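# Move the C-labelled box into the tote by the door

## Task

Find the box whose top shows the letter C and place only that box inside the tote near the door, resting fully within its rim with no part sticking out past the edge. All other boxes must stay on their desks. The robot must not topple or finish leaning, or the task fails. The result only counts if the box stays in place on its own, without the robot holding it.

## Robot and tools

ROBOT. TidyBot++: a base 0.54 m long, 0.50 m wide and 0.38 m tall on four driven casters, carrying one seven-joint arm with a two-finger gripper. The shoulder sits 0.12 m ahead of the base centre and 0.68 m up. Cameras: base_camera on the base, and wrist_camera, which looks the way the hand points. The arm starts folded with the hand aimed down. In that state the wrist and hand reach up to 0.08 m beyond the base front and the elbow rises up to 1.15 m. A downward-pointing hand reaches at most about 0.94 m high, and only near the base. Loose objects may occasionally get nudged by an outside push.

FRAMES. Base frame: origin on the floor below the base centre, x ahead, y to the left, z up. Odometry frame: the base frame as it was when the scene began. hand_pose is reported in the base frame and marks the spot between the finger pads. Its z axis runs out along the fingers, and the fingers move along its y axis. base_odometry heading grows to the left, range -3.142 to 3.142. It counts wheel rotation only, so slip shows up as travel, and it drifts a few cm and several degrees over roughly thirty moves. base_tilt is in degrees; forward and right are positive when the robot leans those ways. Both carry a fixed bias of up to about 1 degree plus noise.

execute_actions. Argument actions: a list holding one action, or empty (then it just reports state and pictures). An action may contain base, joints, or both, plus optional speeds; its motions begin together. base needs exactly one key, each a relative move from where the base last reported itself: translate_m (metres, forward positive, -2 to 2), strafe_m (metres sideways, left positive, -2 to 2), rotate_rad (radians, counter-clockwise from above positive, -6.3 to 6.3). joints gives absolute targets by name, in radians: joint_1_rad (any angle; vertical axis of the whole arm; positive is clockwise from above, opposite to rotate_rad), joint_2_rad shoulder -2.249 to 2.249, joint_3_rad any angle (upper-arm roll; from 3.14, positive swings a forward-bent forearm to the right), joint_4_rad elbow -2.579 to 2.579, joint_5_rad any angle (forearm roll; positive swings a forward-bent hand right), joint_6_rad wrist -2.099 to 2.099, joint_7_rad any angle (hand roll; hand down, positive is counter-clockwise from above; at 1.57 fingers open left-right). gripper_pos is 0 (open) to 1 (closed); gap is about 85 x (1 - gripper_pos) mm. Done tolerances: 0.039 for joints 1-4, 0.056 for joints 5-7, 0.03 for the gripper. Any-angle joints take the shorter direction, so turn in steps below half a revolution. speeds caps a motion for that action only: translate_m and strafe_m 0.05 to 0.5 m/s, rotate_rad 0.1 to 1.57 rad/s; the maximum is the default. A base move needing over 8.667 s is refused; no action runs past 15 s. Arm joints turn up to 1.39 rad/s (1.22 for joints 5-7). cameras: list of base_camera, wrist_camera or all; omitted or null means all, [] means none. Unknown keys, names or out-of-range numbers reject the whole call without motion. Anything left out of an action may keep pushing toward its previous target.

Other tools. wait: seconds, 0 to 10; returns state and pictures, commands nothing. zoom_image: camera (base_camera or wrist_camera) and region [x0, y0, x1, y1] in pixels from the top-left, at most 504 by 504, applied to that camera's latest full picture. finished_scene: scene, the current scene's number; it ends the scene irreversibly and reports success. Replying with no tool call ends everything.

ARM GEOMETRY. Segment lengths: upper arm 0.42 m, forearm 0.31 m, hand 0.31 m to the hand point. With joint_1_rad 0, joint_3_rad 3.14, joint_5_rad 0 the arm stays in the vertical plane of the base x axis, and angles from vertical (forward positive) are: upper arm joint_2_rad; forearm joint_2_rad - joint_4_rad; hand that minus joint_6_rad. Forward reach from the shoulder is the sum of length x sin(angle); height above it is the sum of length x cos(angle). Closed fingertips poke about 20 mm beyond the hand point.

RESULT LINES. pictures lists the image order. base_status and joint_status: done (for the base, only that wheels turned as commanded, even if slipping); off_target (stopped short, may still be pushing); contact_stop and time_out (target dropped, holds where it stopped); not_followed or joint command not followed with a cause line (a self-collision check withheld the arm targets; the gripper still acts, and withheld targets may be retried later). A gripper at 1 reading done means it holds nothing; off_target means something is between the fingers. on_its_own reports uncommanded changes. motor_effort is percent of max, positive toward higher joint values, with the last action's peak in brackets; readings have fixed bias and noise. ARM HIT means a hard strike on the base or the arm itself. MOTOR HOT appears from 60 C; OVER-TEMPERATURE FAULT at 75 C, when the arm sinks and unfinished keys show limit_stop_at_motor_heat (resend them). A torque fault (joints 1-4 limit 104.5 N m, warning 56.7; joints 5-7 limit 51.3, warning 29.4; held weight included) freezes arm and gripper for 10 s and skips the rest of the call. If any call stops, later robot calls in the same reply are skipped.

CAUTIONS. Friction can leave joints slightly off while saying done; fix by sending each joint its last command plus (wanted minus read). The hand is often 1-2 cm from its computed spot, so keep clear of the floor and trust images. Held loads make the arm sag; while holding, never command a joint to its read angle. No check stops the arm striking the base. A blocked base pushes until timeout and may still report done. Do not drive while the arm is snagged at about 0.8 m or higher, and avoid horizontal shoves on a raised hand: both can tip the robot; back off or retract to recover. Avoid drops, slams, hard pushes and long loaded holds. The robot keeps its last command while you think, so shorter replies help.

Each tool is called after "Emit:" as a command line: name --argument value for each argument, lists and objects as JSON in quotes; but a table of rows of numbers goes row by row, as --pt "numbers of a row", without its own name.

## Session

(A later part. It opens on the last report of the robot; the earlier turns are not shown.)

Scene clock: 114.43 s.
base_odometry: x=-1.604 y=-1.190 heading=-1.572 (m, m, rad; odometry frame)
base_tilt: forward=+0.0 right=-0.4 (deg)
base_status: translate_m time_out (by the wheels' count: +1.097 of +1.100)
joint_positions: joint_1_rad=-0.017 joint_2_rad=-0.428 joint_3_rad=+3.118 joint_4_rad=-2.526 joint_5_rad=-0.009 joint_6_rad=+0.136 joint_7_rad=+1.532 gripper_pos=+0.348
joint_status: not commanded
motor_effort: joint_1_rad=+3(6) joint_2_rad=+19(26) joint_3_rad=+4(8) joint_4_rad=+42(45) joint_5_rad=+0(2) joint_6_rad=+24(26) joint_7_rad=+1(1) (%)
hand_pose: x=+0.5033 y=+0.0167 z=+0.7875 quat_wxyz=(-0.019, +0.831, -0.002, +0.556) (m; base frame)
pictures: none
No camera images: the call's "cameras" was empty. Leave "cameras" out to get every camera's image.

Hand touched the wall. Back a bit and fold tighter.

Emit:
execute_actions --actions '[{"base":{"translate_m":-0.08},"joints":{"joint_2_rad":-0.5,"joint_4_rad":-2.5,"joint_6_rad":-0.1}}]' --cameras '[]'

Emit:
execute_actions --actions '[{"base":{"rotate_rad":1.57}}]'

Scene clock: 117.27 s.
base_odometry: x=-1.604 y=-1.110 heading=-1.572 (m, m, rad; odometry frame)
base_tilt: forward=+0.0 right=-0.5 (deg)
base_status: done
joint_positions: joint_1_rad=-0.011 joint_2_rad=-0.487 joint_3_rad=+3.129 joint_4_rad=-2.502 joint_5_rad=-0.009 joint_6_rad=-0.065 joint_7_rad=+1.532 gripper_pos=+0.349
joint_status: all done
motor_effort: joint_1_rad=+0(4) joint_2_rad=-3(21) joint_3_rad=+0(6) joint_4_rad=+20(41) joint_5_rad=+0(1) joint_6_rad=+9(23) joint_7_rad=+0(1) (%)
hand_pose: x=+0.4775 y=+0.0102 z=+0.7670 quat_wxyz=(-0.015, +0.862, -0.009, +0.506) (m; base frame)
pictures: none
No camera images: the call's "cameras" was empty. Leave "cameras" out to get every camera's image.

Scene clock: 119.57 s.
base_odometry: x=-1.604 y=-1.110 heading=-0.002 (m, m, rad; odometry frame)
base_tilt: forward=+0.1 right=-0.4 (deg)
base_status: done
joint_positions: joint_1_rad=-0.011 joint_2_rad=-0.487 joint_3_rad=+3.129 joint_4_rad=-2.502 joint_5_rad=-0.009 joint_6_rad=-0.065 joint_7_rad=+1.532 gripper_pos=+0.349
joint_status: not commanded
motor_effort: joint_1_rad=+0(0) joint_2_rad=-3(4) joint_3_rad=+0(1) joint_4_rad=+21(21) joint_5_rad=-1(0) joint_6_rad=+9(9) joint_7_rad=+0(0) (%)
hand_pose: x=+0.4775 y=+0.0102 z=+0.7670 quat_wxyz=(-0.015, +0.862, -0.009, +0.506) (m; base frame)
pictures: base_camera, wrist_camera
Images, in order (width x height): base_camera 644x364, wrist_camera 644x476.

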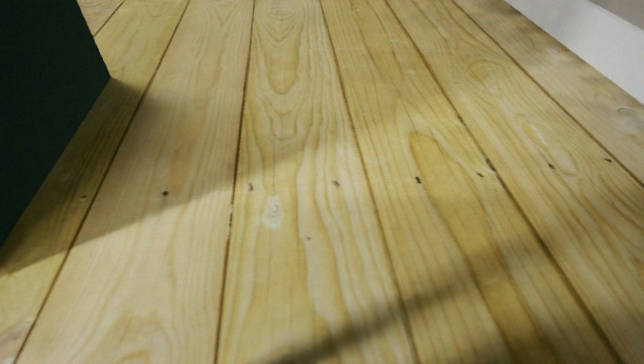

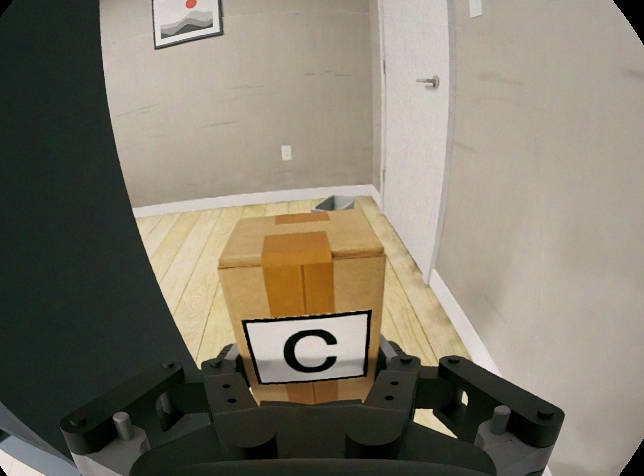

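Emit:
execute_actions --actions '[{"base":{"translate_m":1.4}}]'

Scene clock: 124.47 s.
base_odometry: x=-0.204 y=-1.111 heading=-0.001 (m, m, rad; odometry frame)
base_tilt: forward=+0.1 right=-0.4 (deg)
base_status: done
joint_positions: joint_1_rad=-0.011 joint_2_rad=-0.488 joint_3_rad=+3.129 joint_4_rad=-2.502 joint_5_rad=-0.009 joint_6_rad=-0.065 joint_7_rad=+1.532 gripper_pos=+0.349
joint_status: not commanded
motor_effort: joint_1_rad=+0(0) joint_2_rad=-3(6) joint_3_rad=+0(1) joint_4_rad=+21(21) joint_5_rad=-1(0) joint_6_rad=+9(9) joint_7_rad=+0(0) (%)
hand_pose: x=+0.4775 y=+0.0102 z=+0.7671 quat_wxyz=(-0.015, +0.862, -0.009, +0.506) (m; base frame)
pictures: base_camera, wrist_camera
Images, in order (width x height): base_camera 644x364, wrist_camera 644x476.

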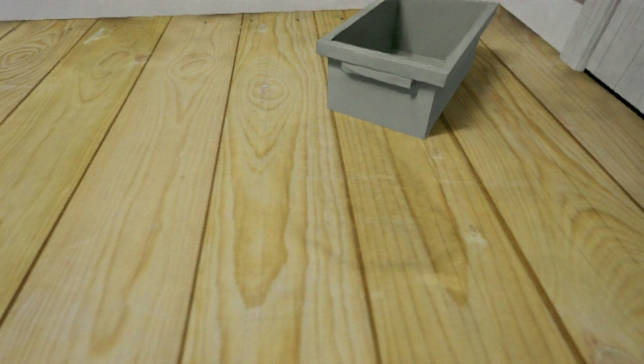

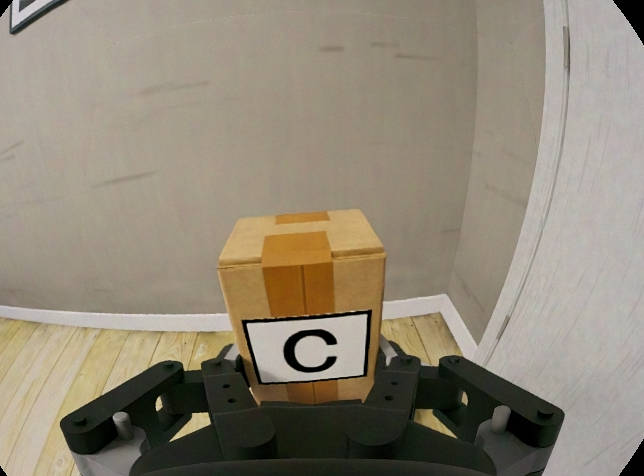

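Emit:
execute_actions --actions '[{"joints":{"joint_1_rad":0.15,"joint_2_rad":0.95,"joint_4_rad":-1.0,"joint_6_rad":-1.15}}]'

Scene clock: 128.77 s.
base_odometry: x=-0.204 y=-1.111 heading=-0.001 (m, m, rad; odometry frame)
base_tilt: forward=+0.1 right=-0.4 (deg)
base_status: not commanded
joint_positions: joint_1_rad=+0.125 joint_2_rad=+0.941 joint_3_rad=+3.129 joint_4_rad=-1.019 joint_5_rad=-0.009 joint_6_rad=-1.103 joint_7_rad=+1.532 gripper_pos=+0.349
joint_status: all done
motor_effort: joint_1_rad=+0(2) joint_2_rad=-47(49) joint_3_rad=-2(2) joint_4_rad=+16(22) joint_5_rad=-1(1) joint_6_rad=+1(9) joint_7_rad=+0(0) (%)
hand_pose: x=+0.7708 y=-0.0708 z=+0.5006 quat_wxyz=(-0.008, +0.996, -0.080, +0.040) (m; base frame)
pictures: base_camera, wrist_camera
Images, in order (width x height): base_camera 644x364, wrist_camera 644x476.

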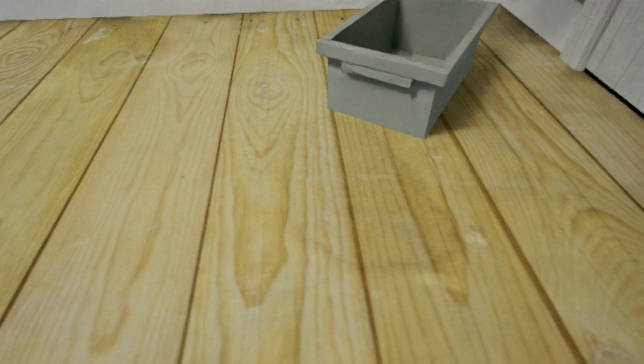

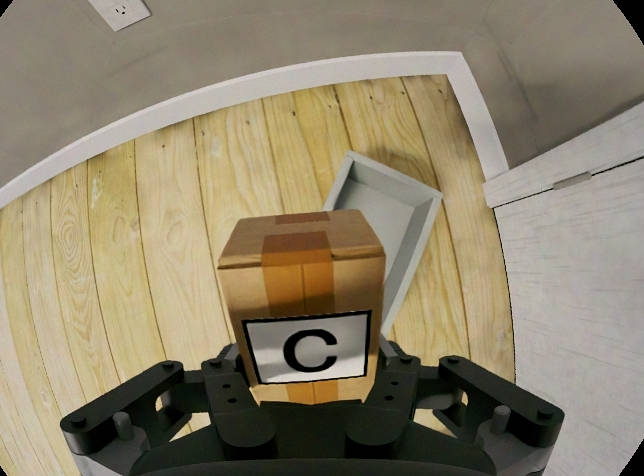

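Emit:
execute_actions --actions '[{"joints":{"joint_1_rad":0.25,"joint_2_rad":1.3,"joint_4_rad":-0.7,"joint_6_rad":-0.9}}]'

Scene clock: 133.53 s.
base_odometry: x=-0.204 y=-1.111 heading=-0.001 (m, m, rad; odometry frame)
base_tilt: forward=+0.1 right=-0.4 (deg)
base_status: not commanded
joint_positions: joint_1_rad=+0.234 joint_2_rad=+1.306 joint_3_rad=+3.129 joint_4_rad=-0.718 joint_5_rad=-0.009 joint_6_rad=-0.950 joint_7_rad=+1.532 gripper_pos=+0.349
joint_status: all done
motor_effort: joint_1_rad=+0(1) joint_2_rad=-53(57) joint_3_rad=-2(2) joint_4_rad=+16(18) joint_5_rad=-1(1) joint_6_rad=+2(3) joint_7_rad=+0(0) (%)
hand_pose: x=+0.8417 y=-0.1612 z=+0.3472 quat_wxyz=(-0.002, +0.987, -0.136, +0.084) (m; base frame)
pictures: base_camera, wrist_camera
Images, in order (width x height): base_camera 644x364, wrist_camera 644x476.

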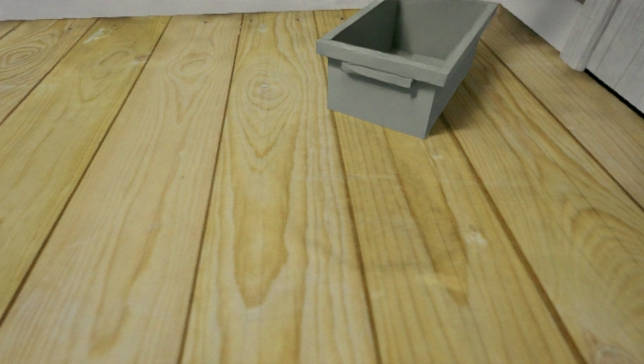

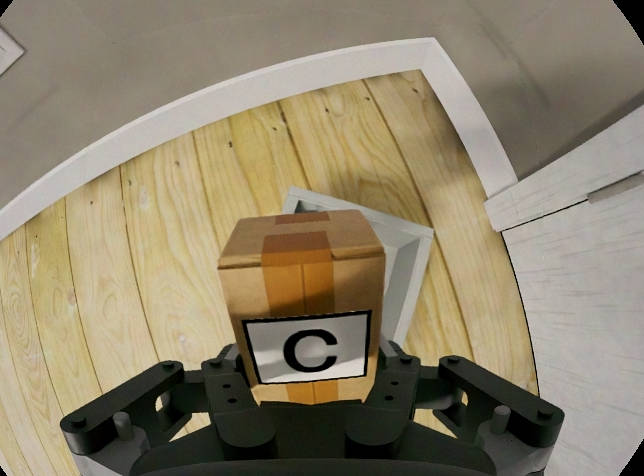

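Emit:
execute_actions --actions '[{"joints":{"joint_1_rad":0.3}}]' --cameras '["wrist_camera"]'

Scene clock: 135.93 s.
base_odometry: x=-0.204 y=-1.111 heading=-0.001 (m, m, rad; odometry frame)
base_tilt: forward=+0.1 right=-0.4 (deg)
base_status: not commanded
joint_positions: joint_1_rad=+0.288 joint_2_rad=+1.306 joint_3_rad=+3.129 joint_4_rad=-0.718 joint_5_rad=-0.009 joint_6_rad=-0.950 joint_7_rad=+1.532 gripper_pos=+0.349
joint_status: all done
motor_effort: joint_1_rad=+0(4) joint_2_rad=-54(54) joint_3_rad=-2(2) joint_4_rad=+16(16) joint_5_rad=-1(1) joint_6_rad=+2(2) joint_7_rad=+0(0) (%)
hand_pose: x=+0.8319 y=-0.2002 z=+0.3472 quat_wxyz=(+0.000, +0.983, -0.163, +0.084) (m; base frame)
pictures: wrist_camera
Images, in order (width x height): wrist_camera 644x476.

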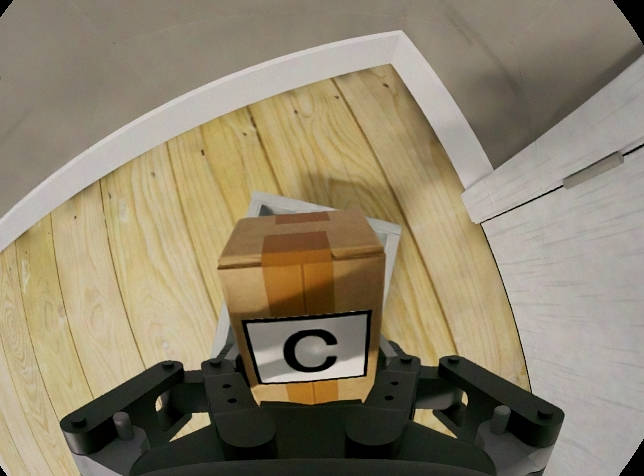

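Centered. Release.

Emit:
execute_actions --actions '[{"joints":{"gripper_pos":0}}]' --cameras '[]'

Emit:
execute_actions --actions '[{"joints":{"joint_2_rad":0.6,"joint_4_rad":-1.5,"joint_6_rad":-0.9}}]' --cameras '["wrist_camera"]'

Scene clock: 138.67 s.
base_odometry: x=-0.204 y=-1.111 heading=-0.001 (m, m, rad; odometry frame)
base_tilt: forward=+0.1 right=-0.4 (deg)
base_status: not commanded
joint_positions: joint_1_rad=+0.288 joint_2_rad=+1.306 joint_3_rad=+3.129 joint_4_rad=-0.715 joint_5_rad=-0.009 joint_6_rad=-0.949 joint_7_rad=+1.532 gripper_pos=+0.000
joint_status: all done
motor_effort: joint_1_rad=+0(0) joint_2_rad=-53(54) joint_3_rad=-2(2) joint_4_rad=+16(16) joint_5_rad=+0(1) joint_6_rad=+2(2) joint_7_rad=+0(0) (%)
hand_pose: x=+0.8334 y=-0.2006 z=+0.3482 quat_wxyz=(+0.000, +0.983, -0.163, +0.086) (m; base frame)
pictures: none
No camera images: the call's "cameras" was empty. Leave "cameras" out to get every camera's image.

Scene clock: 140.73 s.
base_odometry: x=-0.204 y=-1.111 heading=-0.001 (m, m, rad; odometry frame)
base_tilt: forward=+0.1 right=-0.4 (deg)
base_status: not commanded
joint_positions: joint_1_rad=+0.288 joint_2_rad=+0.620 joint_3_rad=+3.129 joint_4_rad=-1.487 joint_5_rad=-0.009 joint_6_rad=-0.947 joint_7_rad=+1.532 gripper_pos=+0.000
joint_status: all done
motor_effort: joint_1_rad=+0(1) joint_2_rad=-37(54) joint_3_rad=-1(2) joint_4_rad=+15(16) joint_5_rad=-1(1) joint_6_rad=+1(2) joint_7_rad=+0(0) (%)
hand_pose: x=+0.6414 y=-0.1438 z=+0.5536 quat_wxyz=(-0.002, +0.986, -0.160, +0.044) (m; base frame)
pictures: wrist_camera
Images, in order (width x height): wrist_camera 644x476.

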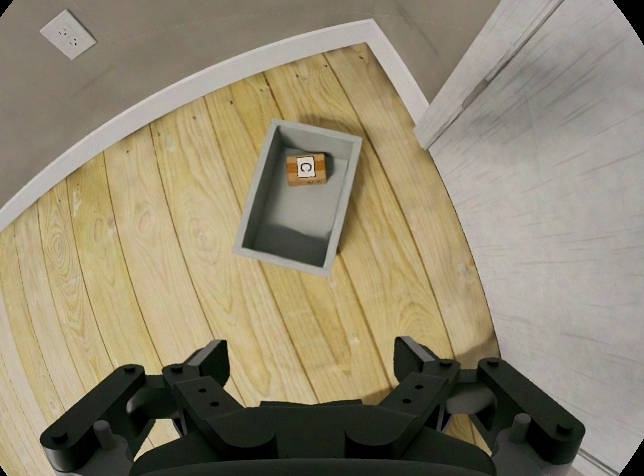

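Emit:
finished_scene --scene 2

The scene is finished: the task was done.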